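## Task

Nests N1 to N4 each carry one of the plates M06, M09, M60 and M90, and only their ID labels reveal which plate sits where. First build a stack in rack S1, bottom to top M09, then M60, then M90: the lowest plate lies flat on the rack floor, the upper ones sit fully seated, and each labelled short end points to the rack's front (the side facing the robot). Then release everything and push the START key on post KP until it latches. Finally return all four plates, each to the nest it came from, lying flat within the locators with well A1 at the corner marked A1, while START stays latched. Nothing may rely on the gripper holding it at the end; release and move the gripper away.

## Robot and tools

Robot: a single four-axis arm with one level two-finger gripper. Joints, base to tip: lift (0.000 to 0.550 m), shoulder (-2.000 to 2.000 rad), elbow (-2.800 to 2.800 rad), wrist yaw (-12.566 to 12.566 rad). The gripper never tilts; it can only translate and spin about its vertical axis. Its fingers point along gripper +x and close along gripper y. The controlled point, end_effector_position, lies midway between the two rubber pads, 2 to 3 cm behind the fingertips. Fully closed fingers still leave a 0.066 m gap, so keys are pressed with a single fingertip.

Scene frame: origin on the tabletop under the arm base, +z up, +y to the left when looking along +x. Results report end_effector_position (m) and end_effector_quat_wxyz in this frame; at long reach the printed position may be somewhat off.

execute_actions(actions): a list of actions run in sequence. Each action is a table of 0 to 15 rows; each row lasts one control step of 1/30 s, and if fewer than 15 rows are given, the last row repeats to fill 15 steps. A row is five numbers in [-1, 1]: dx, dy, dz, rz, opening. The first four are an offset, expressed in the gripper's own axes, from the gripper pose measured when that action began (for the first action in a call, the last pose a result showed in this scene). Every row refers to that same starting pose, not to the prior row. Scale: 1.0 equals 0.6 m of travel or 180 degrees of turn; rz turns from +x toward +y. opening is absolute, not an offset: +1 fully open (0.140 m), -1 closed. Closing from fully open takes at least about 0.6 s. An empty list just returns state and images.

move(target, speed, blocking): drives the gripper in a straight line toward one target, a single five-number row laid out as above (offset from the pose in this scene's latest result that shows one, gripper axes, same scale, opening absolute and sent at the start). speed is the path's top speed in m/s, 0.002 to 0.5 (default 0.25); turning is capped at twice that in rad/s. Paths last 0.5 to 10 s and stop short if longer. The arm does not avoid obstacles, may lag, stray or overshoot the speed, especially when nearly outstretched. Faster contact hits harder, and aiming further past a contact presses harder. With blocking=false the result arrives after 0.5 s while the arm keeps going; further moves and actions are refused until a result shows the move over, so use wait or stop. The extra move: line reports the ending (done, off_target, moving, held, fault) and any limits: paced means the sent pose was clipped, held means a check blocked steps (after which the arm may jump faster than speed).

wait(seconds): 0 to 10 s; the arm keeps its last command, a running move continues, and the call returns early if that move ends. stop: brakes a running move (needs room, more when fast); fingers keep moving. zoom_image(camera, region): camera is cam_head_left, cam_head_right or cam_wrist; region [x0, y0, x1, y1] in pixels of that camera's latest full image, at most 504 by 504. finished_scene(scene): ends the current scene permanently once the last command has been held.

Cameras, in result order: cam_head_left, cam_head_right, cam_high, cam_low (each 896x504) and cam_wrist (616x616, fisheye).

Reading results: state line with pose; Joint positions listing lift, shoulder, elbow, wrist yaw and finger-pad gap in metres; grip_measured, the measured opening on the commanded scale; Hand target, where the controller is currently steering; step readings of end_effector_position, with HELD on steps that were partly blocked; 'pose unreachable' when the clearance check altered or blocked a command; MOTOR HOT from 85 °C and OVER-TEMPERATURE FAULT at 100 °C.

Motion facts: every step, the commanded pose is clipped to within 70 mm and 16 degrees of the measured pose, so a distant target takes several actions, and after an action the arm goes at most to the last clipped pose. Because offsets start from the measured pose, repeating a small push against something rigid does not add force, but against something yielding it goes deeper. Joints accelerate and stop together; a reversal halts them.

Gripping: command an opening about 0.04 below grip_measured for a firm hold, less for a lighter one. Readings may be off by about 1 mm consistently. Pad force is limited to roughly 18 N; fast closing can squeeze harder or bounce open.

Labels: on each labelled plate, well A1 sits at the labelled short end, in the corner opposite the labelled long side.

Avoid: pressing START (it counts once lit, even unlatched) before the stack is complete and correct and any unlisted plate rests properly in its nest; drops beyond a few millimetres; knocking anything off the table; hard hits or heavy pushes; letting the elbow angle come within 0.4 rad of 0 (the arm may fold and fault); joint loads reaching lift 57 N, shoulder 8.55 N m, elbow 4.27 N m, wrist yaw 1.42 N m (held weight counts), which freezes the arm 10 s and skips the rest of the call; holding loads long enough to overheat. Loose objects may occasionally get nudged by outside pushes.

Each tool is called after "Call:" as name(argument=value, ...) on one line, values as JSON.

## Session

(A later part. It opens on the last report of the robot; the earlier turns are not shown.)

Call:
move(target=[0.1067, 0, 0, 0, 0.4], speed=0.15)

Call:
zoom_image(camera="cam_wrist", region=[190, 300, 430, 540])

Scene clock: 30.10 s.
end_effector_position=(+0.6624, +0.2838, +0.1253) grip_measured=+0.40 end_effector_quat_wxyz=(+0.965, +0.000, +0.000, +0.261)
Joint positions: [ 0.12   1.092  1.902 -2.466  0.118]
Hand target: +0.662, +0.284, +0.125; +0.965, +0.000, +0.000, +0.261
Off the commanded pose: 0.000 m, 0 deg.
move: done

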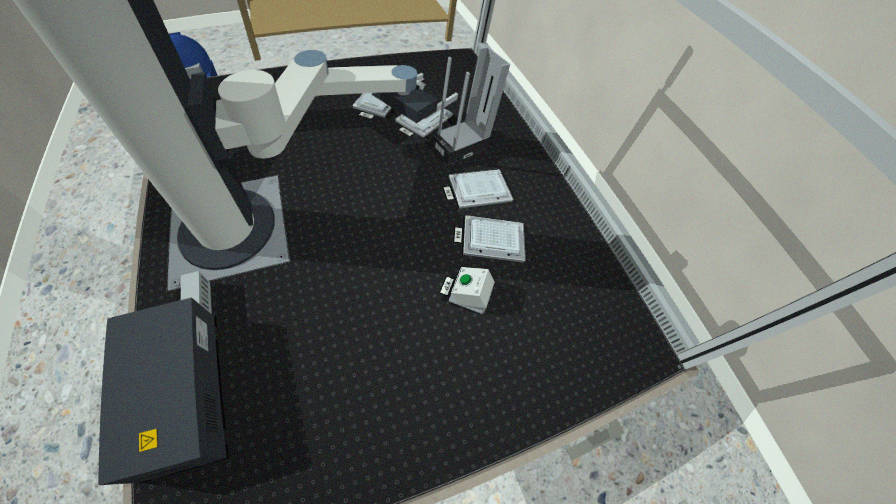

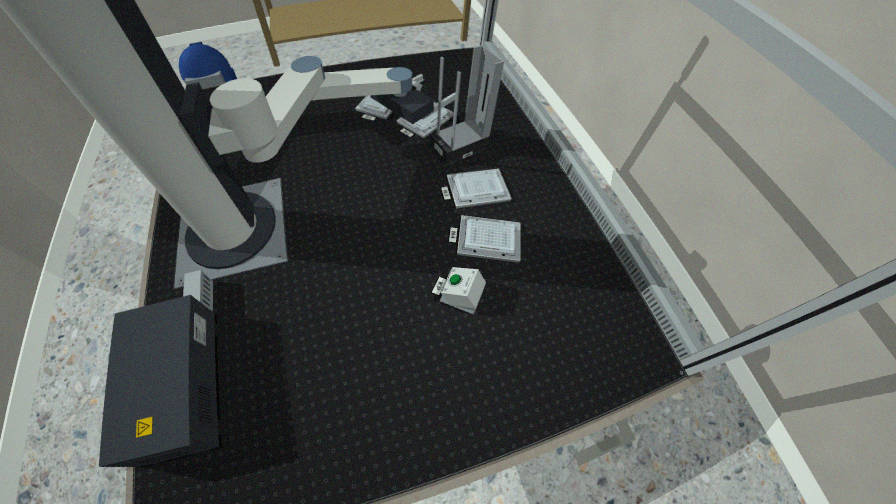

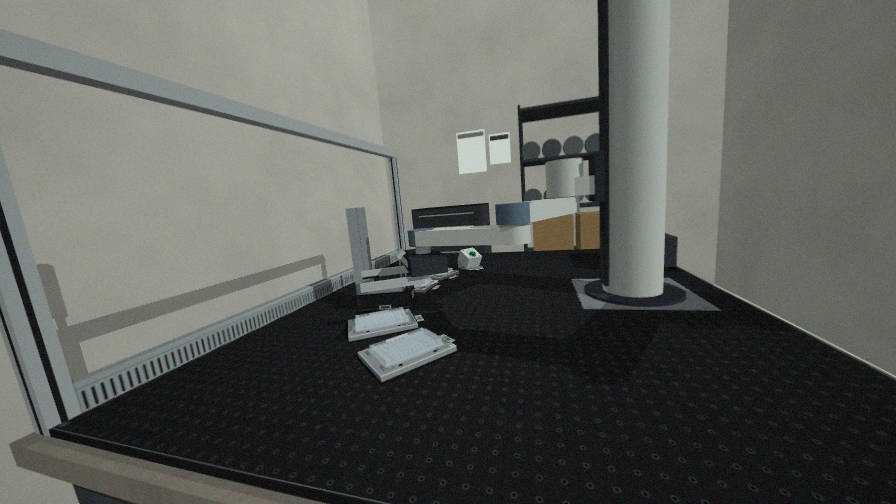

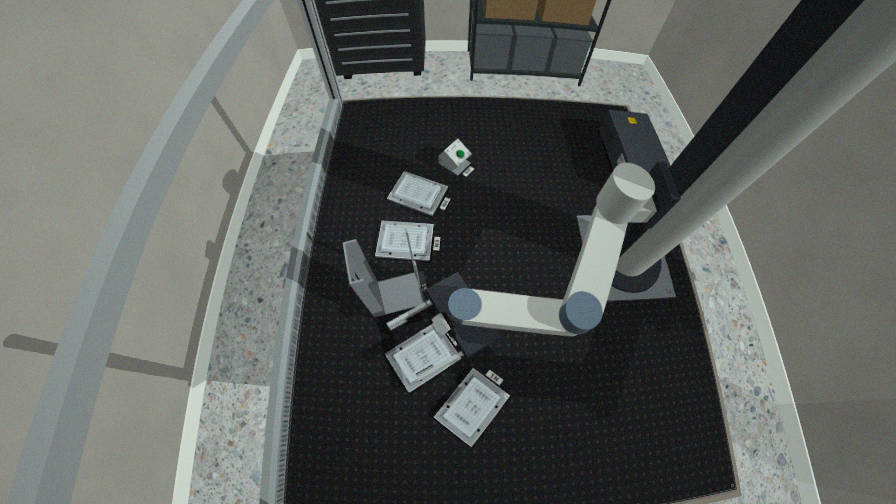

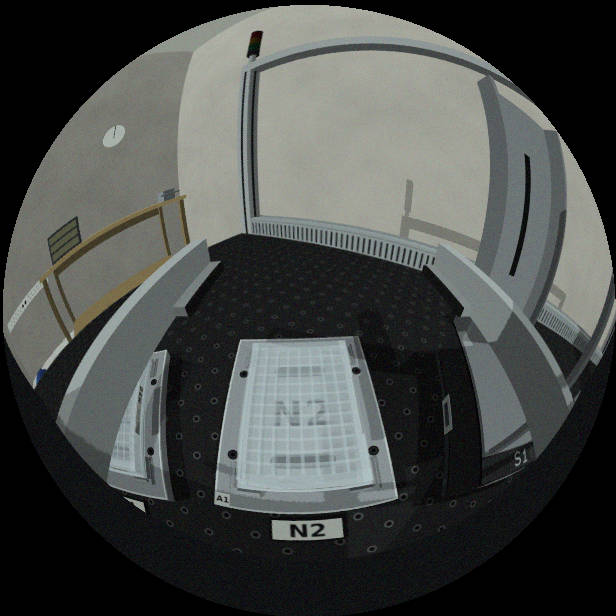

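Region (190, 300, 430, 540) of cam_wrist's 616x616 image, scaled by 2.100, with more detail than that image has.

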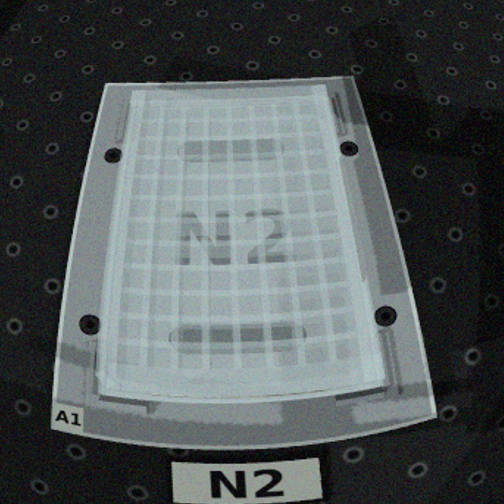

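Call:
zoom_image(camera="cam_wrist", region=[150, 220, 270, 340])

Call:
zoom_image(camera="cam_wrist", region=[380, 220, 500, 340])

Region (150, 220, 270, 340) of cam_wrist's 616x616 image, scaled by 4.200, with more detail than that image has.

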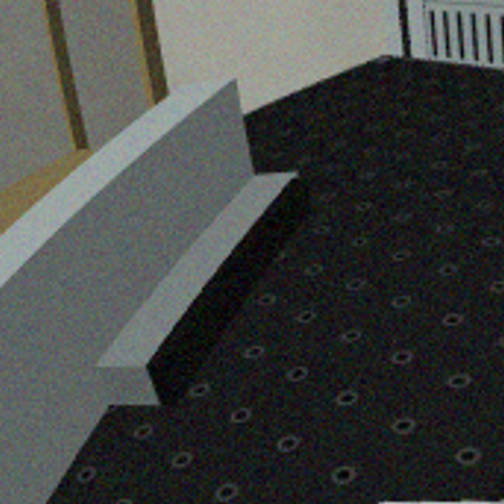

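Region (380, 220, 500, 340) of cam_wrist's 616x616 image, scaled by 4.200, with more detail than that image has.

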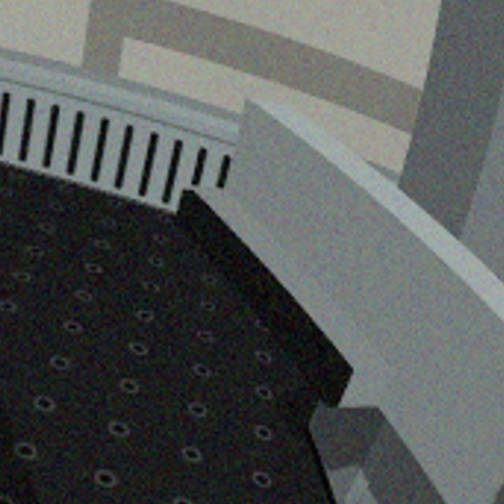

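Call:
move(target=[-0.02, 0.0265, -0.1, 0.0178, 0.4], speed=0.15)

Call:
zoom_image(camera="cam_wrist", region=[150, 240, 500, 560])

Scene clock: 35.57 s.
end_effector_position=(+0.6440, +0.2915, +0.0653) grip_measured=+0.40 end_effector_quat_wxyz=(+0.958, +0.000, +0.000, +0.288)
Joint positions: [ 0.06   1.145  1.826 -2.388  0.118]
Hand target: +0.644, +0.291, +0.065; +0.958, +0.000, +0.000, +0.288
Off the commanded pose: 0.000 m, 0 deg.
move: done

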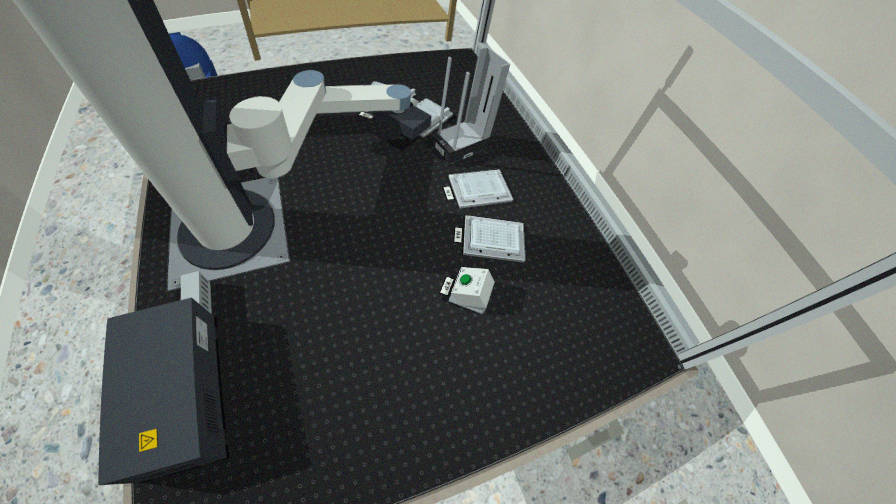

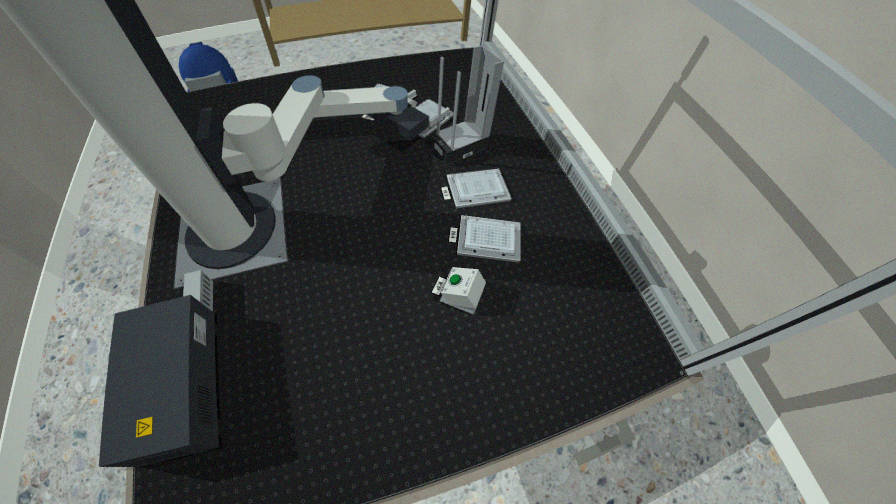

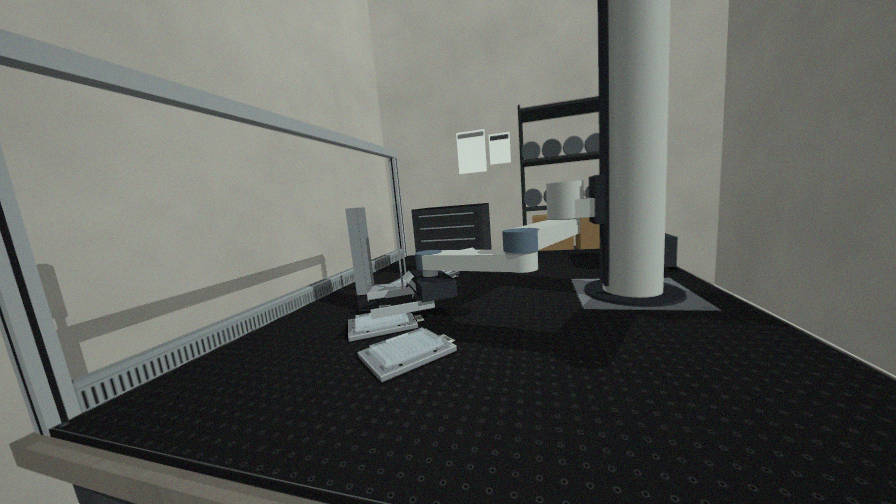

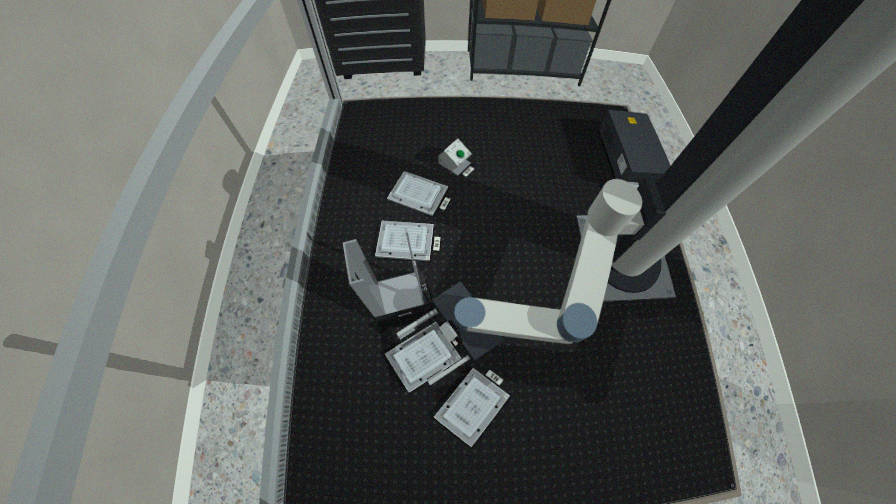

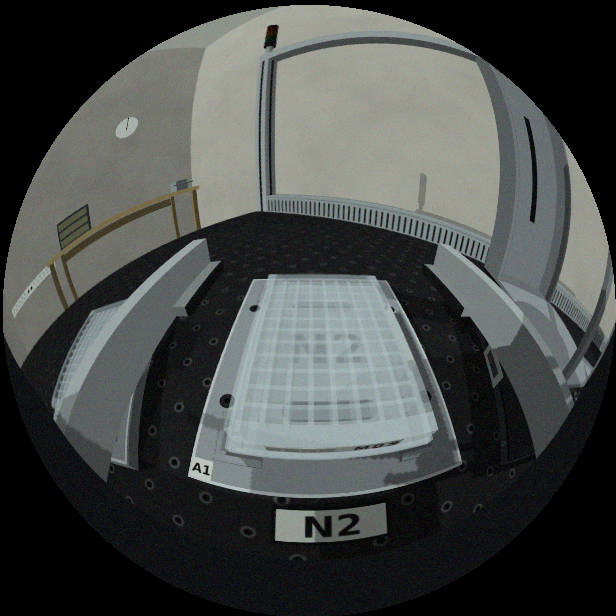

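Region (150, 240, 500, 560) of cam_wrist's 616x616 image, scaled by 1.440, with more detail than that image has; it fills the top 461 rows of this view, and the rest is white.

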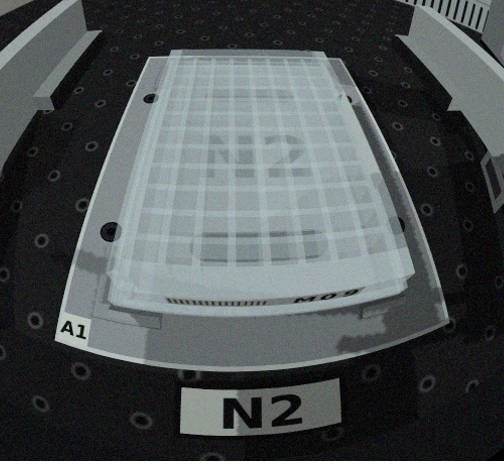

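Call:
move(target=[0, 0, -0.05, 0, 0.4], speed=0.08)

Call:
zoom_image(camera="cam_wrist", region=[130, 220, 520, 560])

Scene clock: 36.87 s.
end_effector_position=(+0.6440, +0.2915, +0.0352) grip_measured=+0.40 end_effector_quat_wxyz=(+0.958, +0.000, +0.000, +0.288)
Joint positions: [ 0.03   1.145  1.826 -2.388  0.118]
Hand target: +0.644, +0.292, +0.035; +0.958, +0.000, +0.000, +0.288
Off the commanded pose: 0.000 m, 0 deg.
move: done

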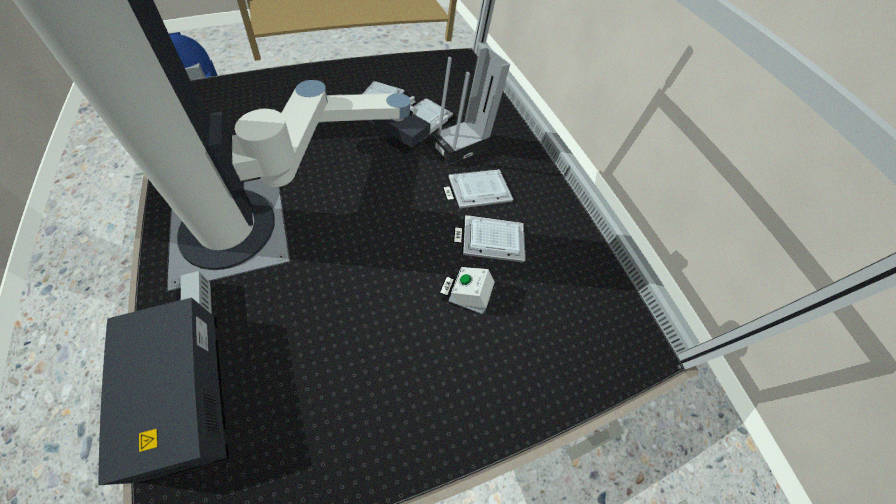

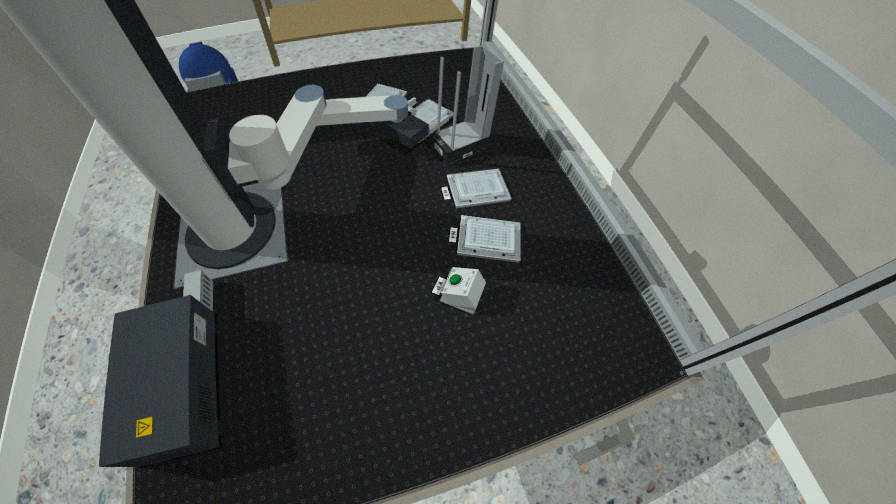

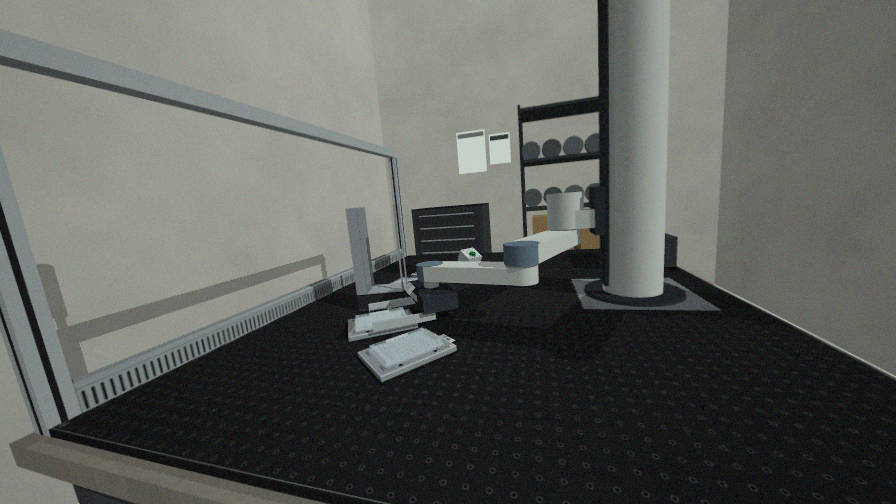

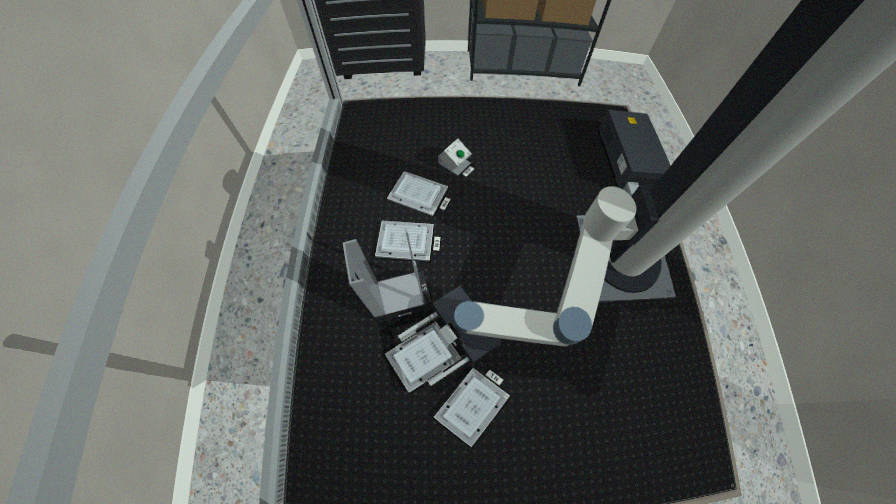

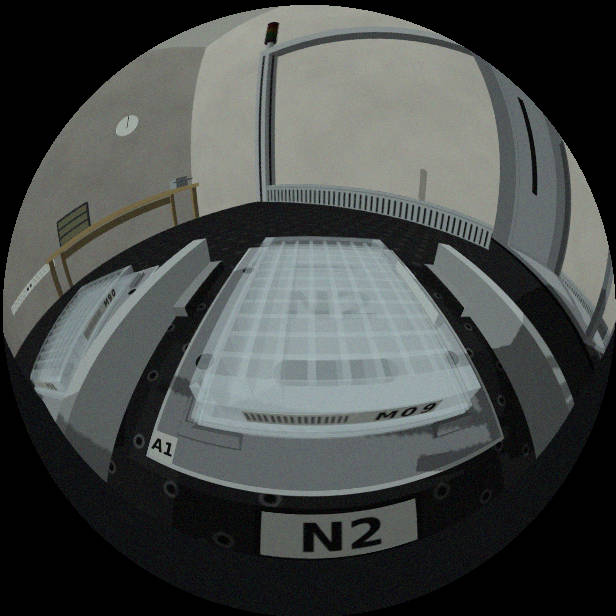

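Region (130, 220, 520, 560) of cam_wrist's 616x616 image, scaled by 1.292, with more detail than that image has; it fills the top 439 rows of this view, and the rest is white.

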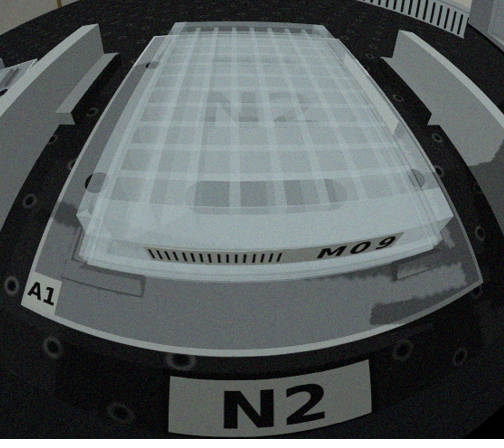

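Call:
move(target=[0, 0, -0.007, 0, -0.35], speed=0.05)

Call:
zoom_image(camera="cam_wrist", region=[130, 200, 520, 480])

Scene clock: 38.30 s.
end_effector_position=(+0.6440, +0.2915, +0.0310) grip_measured=-0.35 end_effector_quat_wxyz=(+0.958, +0.000, +0.000, +0.288)
Joint positions: [ 0.026  1.145  1.826 -2.388  0.09 ]
Hand target: +0.644, +0.291, +0.031; +0.958, +0.000, +0.000, +0.288
Off the commanded pose: 0.000 m, 0 deg.
move: done

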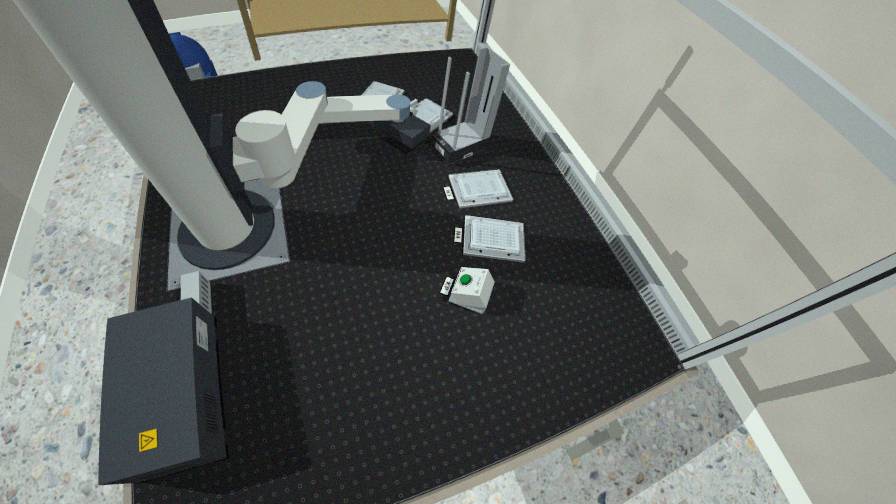

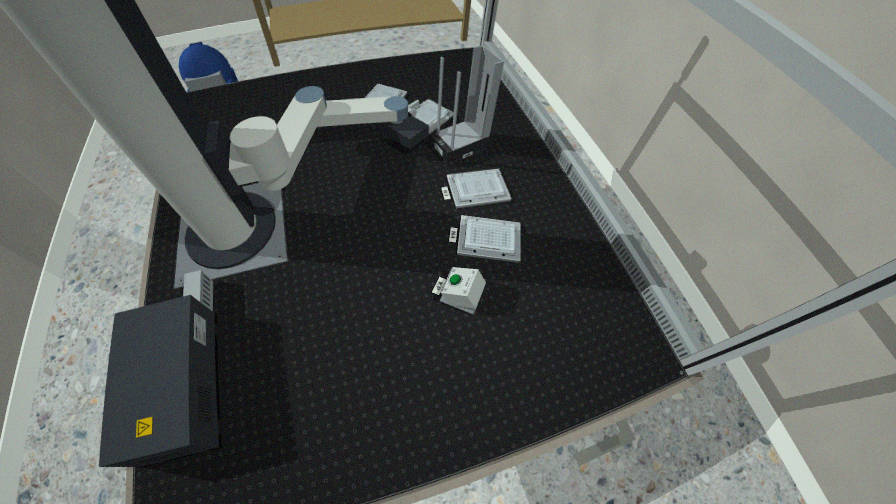

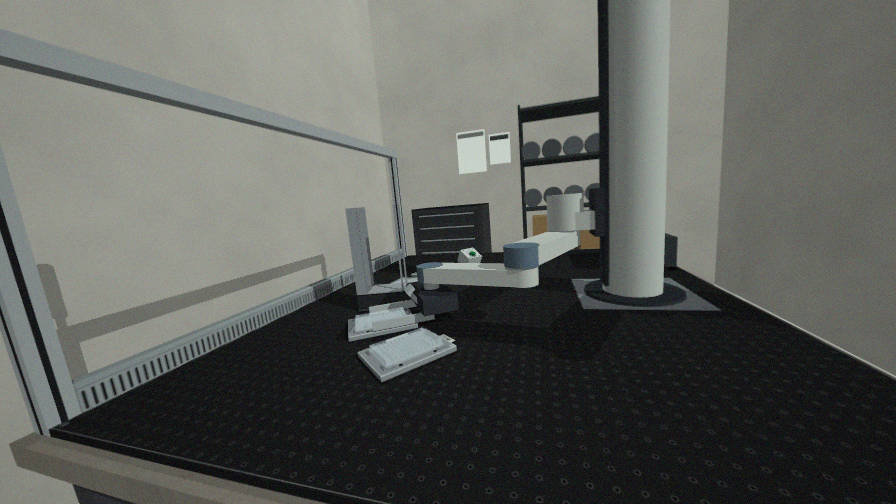

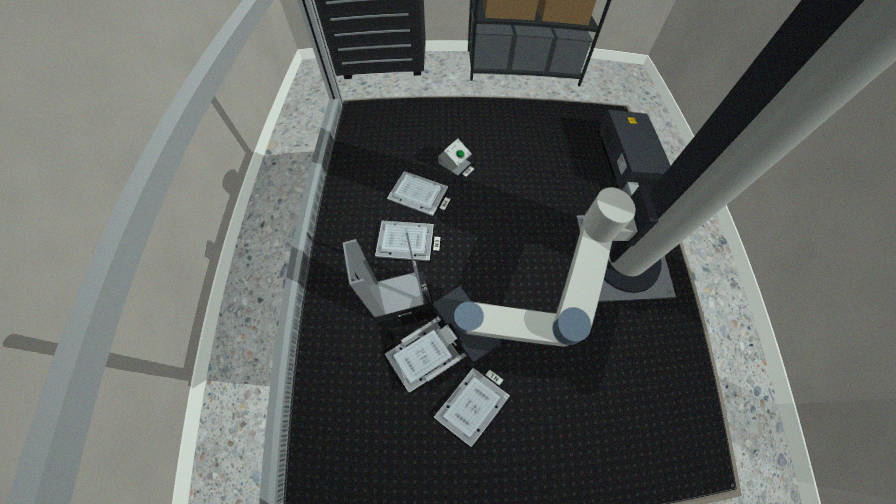

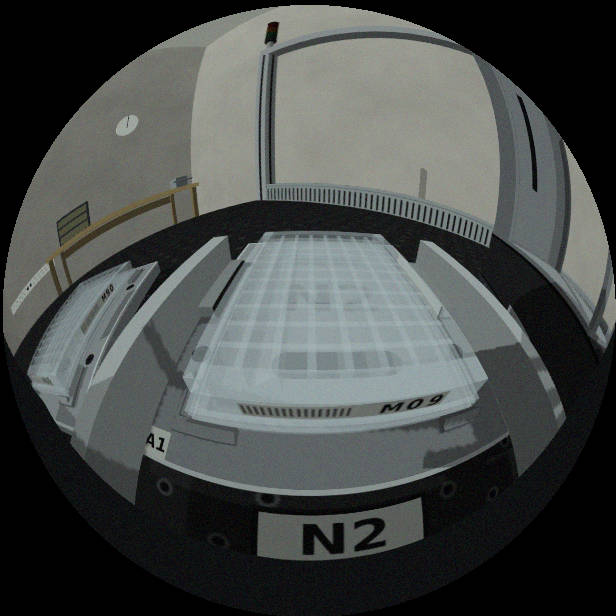

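Region (130, 200, 520, 480) of cam_wrist's 616x616 image, scaled by 1.292, with more detail than that image has; it fills the top 362 rows of this view, and the rest is white.

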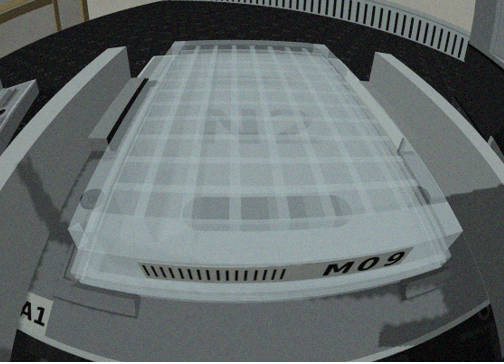

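Call:
execute_actions(actions=[[[0,0,0,0,-0.37],[0,0,0,0,-0.39],[0,0,0,0,-0.41],[0,0,0,0,-0.43],[0,0,0,0,-0.45],[0,0,0,0,-0.46],[0,0,0,0,-0.47],[0,0,0,0,-0.48],[0,0,0,0,-0.49],[0,0,0,0,-0.50],[0,0,0,0,-0.51],[0,0,0,0,-0.52],[0,0,0,0,-0.53],[0,0,0,0,-0.54],[0,0,0,0,-0.55]]])

Scene clock: 39.23 s.
end_effector_position=(+0.6440, +0.2914, +0.0310) grip_measured=-0.49 end_effector_quat_wxyz=(+0.958, +0.000, +0.000, +0.288)
Joint positions: [ 0.026  1.145  1.826 -2.388  0.085]
Hand target: +0.644, +0.291, +0.031; +0.958, +0.000, +0.000, +0.288
Off the commanded pose: 0.000 m, 0 deg.
Step readings (end_effector_position):
0: (+0.6440, +0.2915, +0.0310)
1: (+0.6440, +0.2915, +0.0310)
2: (+0.6440, +0.2915, +0.0310)
4: (+0.6440, +0.2915, +0.0310)
8: (+0.6440, +0.2915, +0.0310)
15: end_effector_position above

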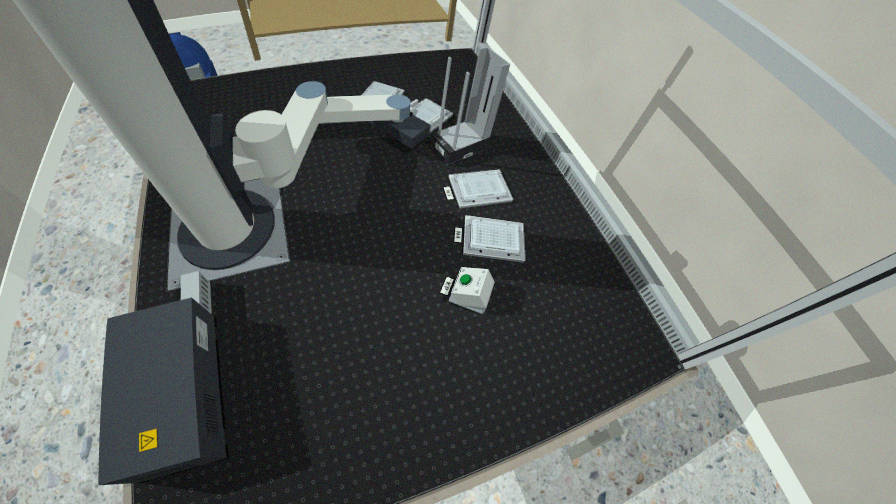

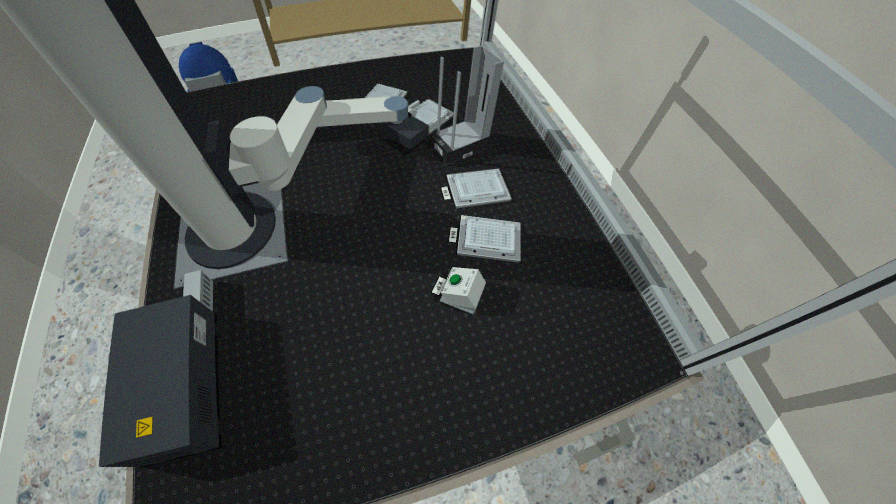

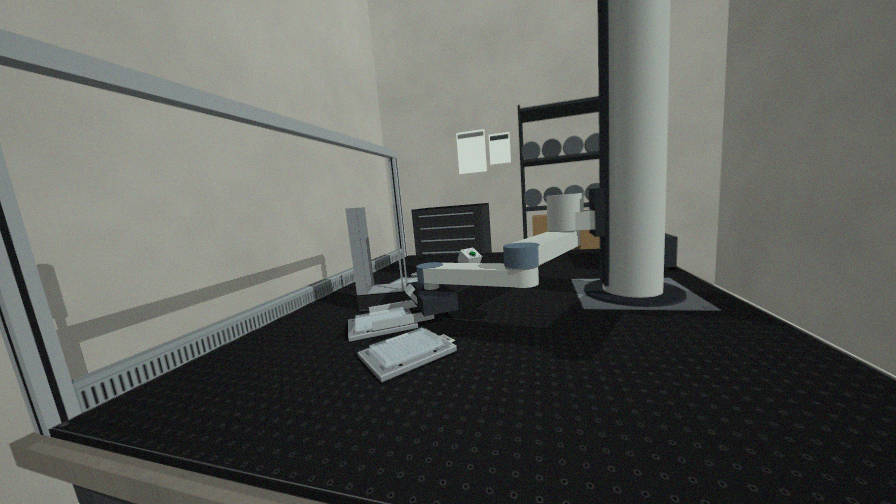

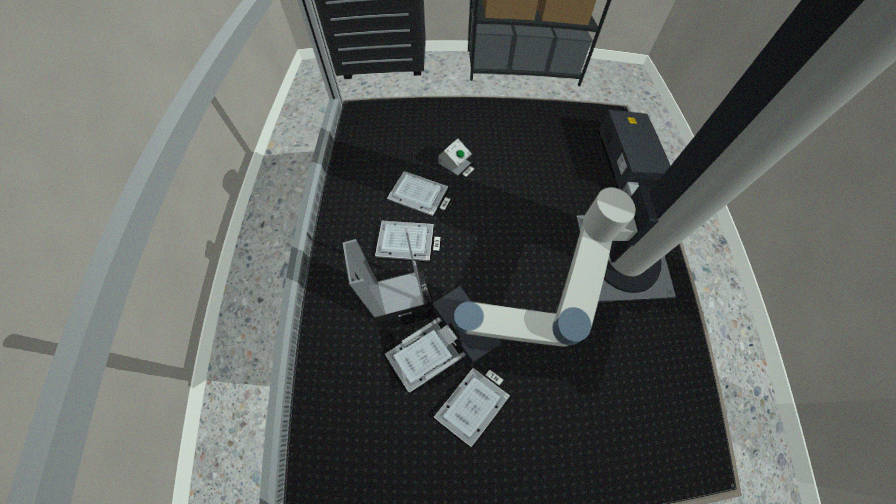

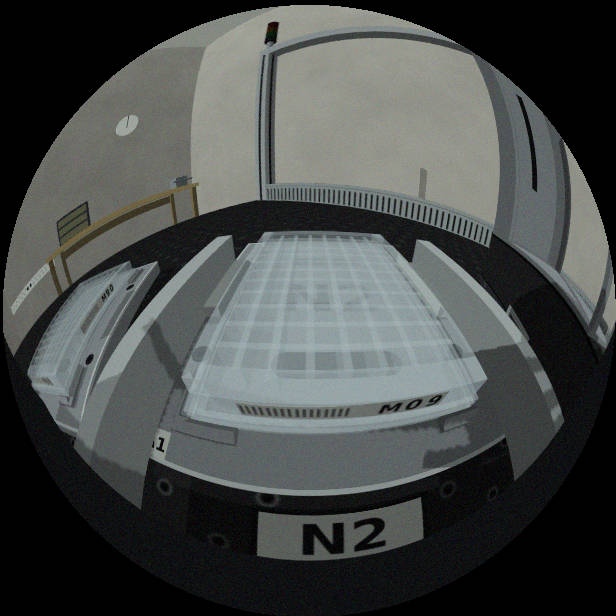

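Call:
wait(seconds=0.5)

Call:
zoom_image(camera="cam_wrist", region=[170, 220, 330, 440])

Scene clock: 40.00 s.
end_effector_position=(+0.6440, +0.2914, +0.0310) grip_measured=-0.49 end_effector_quat_wxyz=(+0.958, +0.000, +0.000, +0.288)
Joint positions: [ 0.026  1.145  1.826 -2.388  0.085]
Hand target: +0.644, +0.291, +0.031; +0.958, +0.000, +0.000, +0.288
Off the commanded pose: 0.000 m, 0 deg.
wait: 0.50 s; at rest from the start

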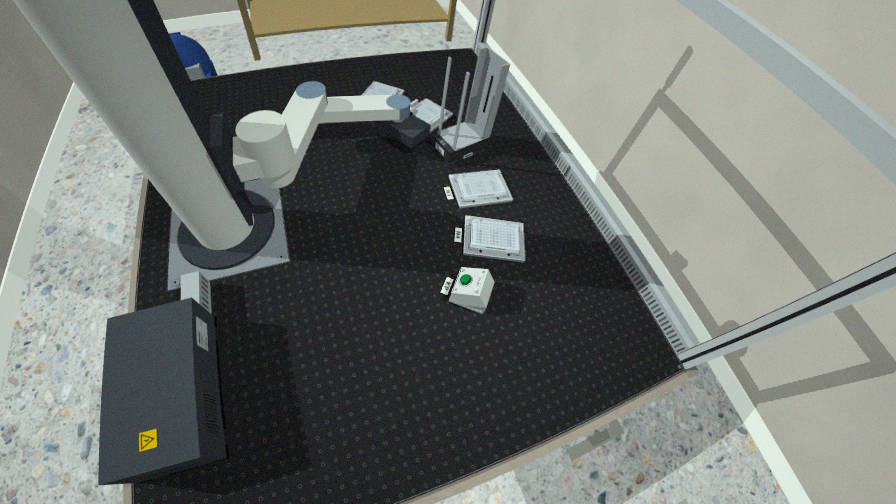

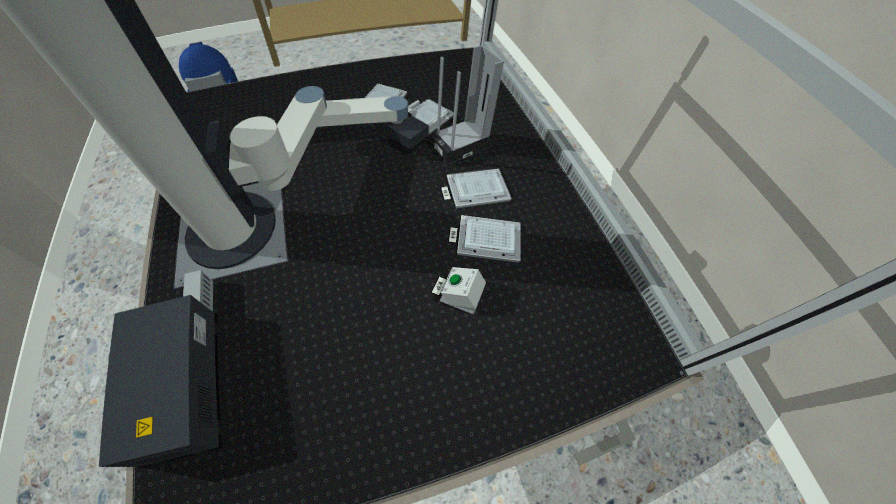

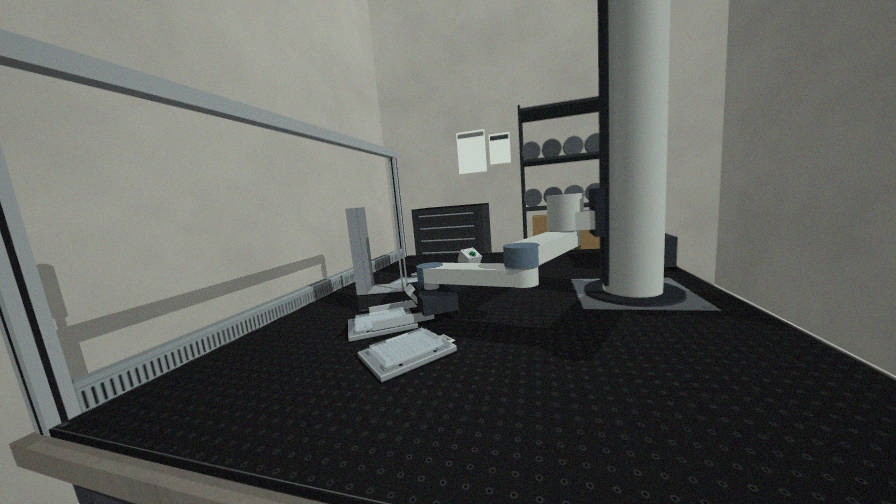

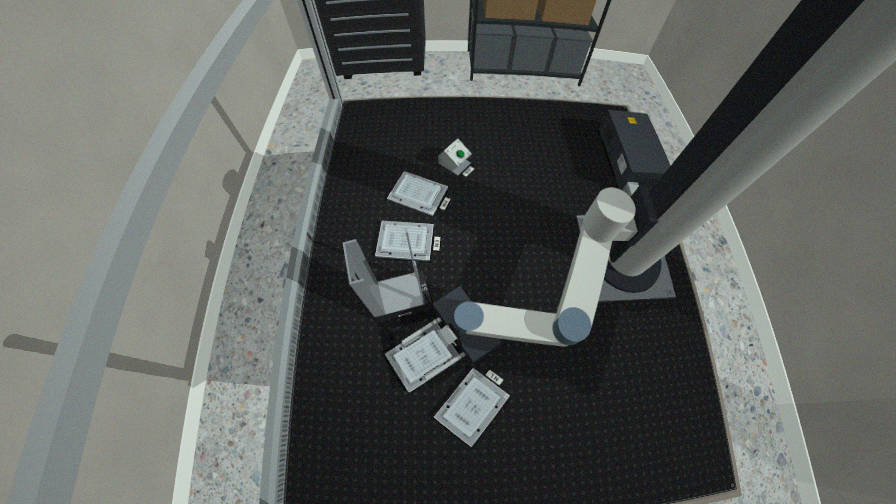

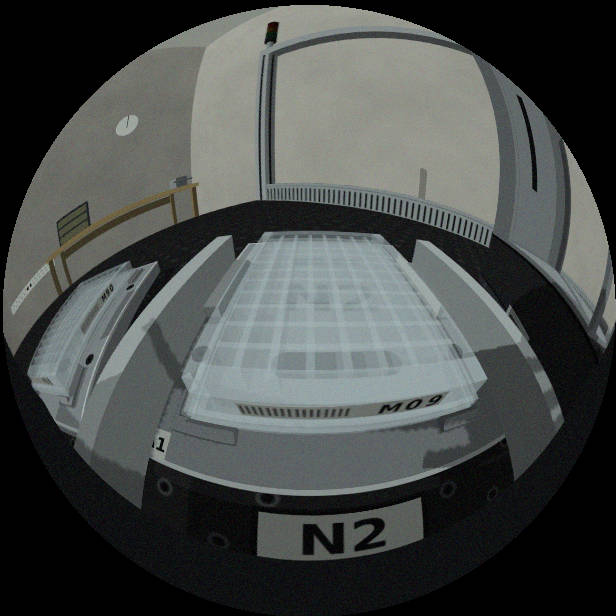

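Region (170, 220, 330, 440) of cam_wrist's 616x616 image, scaled by 2.291, with more detail than that image has; it fills the left 367 columns of this view, and the rest is white.

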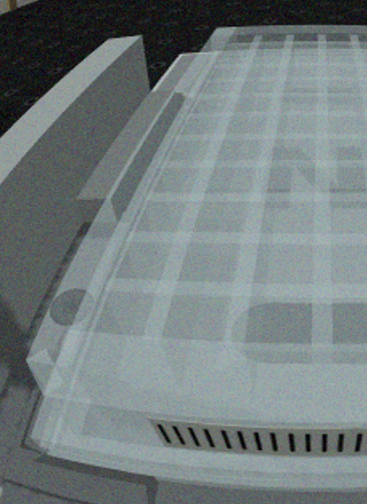

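Call:
zoom_image(camera="cam_wrist", region=[380, 270, 520, 450])

Region (380, 270, 520, 450) of cam_wrist's 616x616 image, scaled by 2.800, with more detail than that image has.

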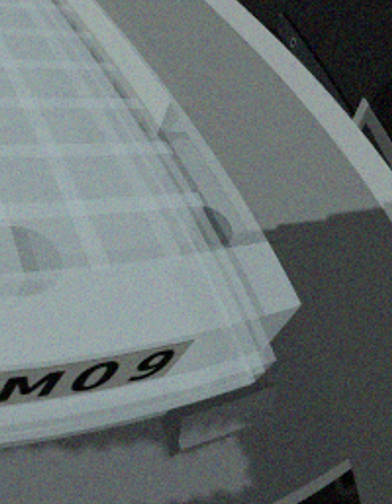

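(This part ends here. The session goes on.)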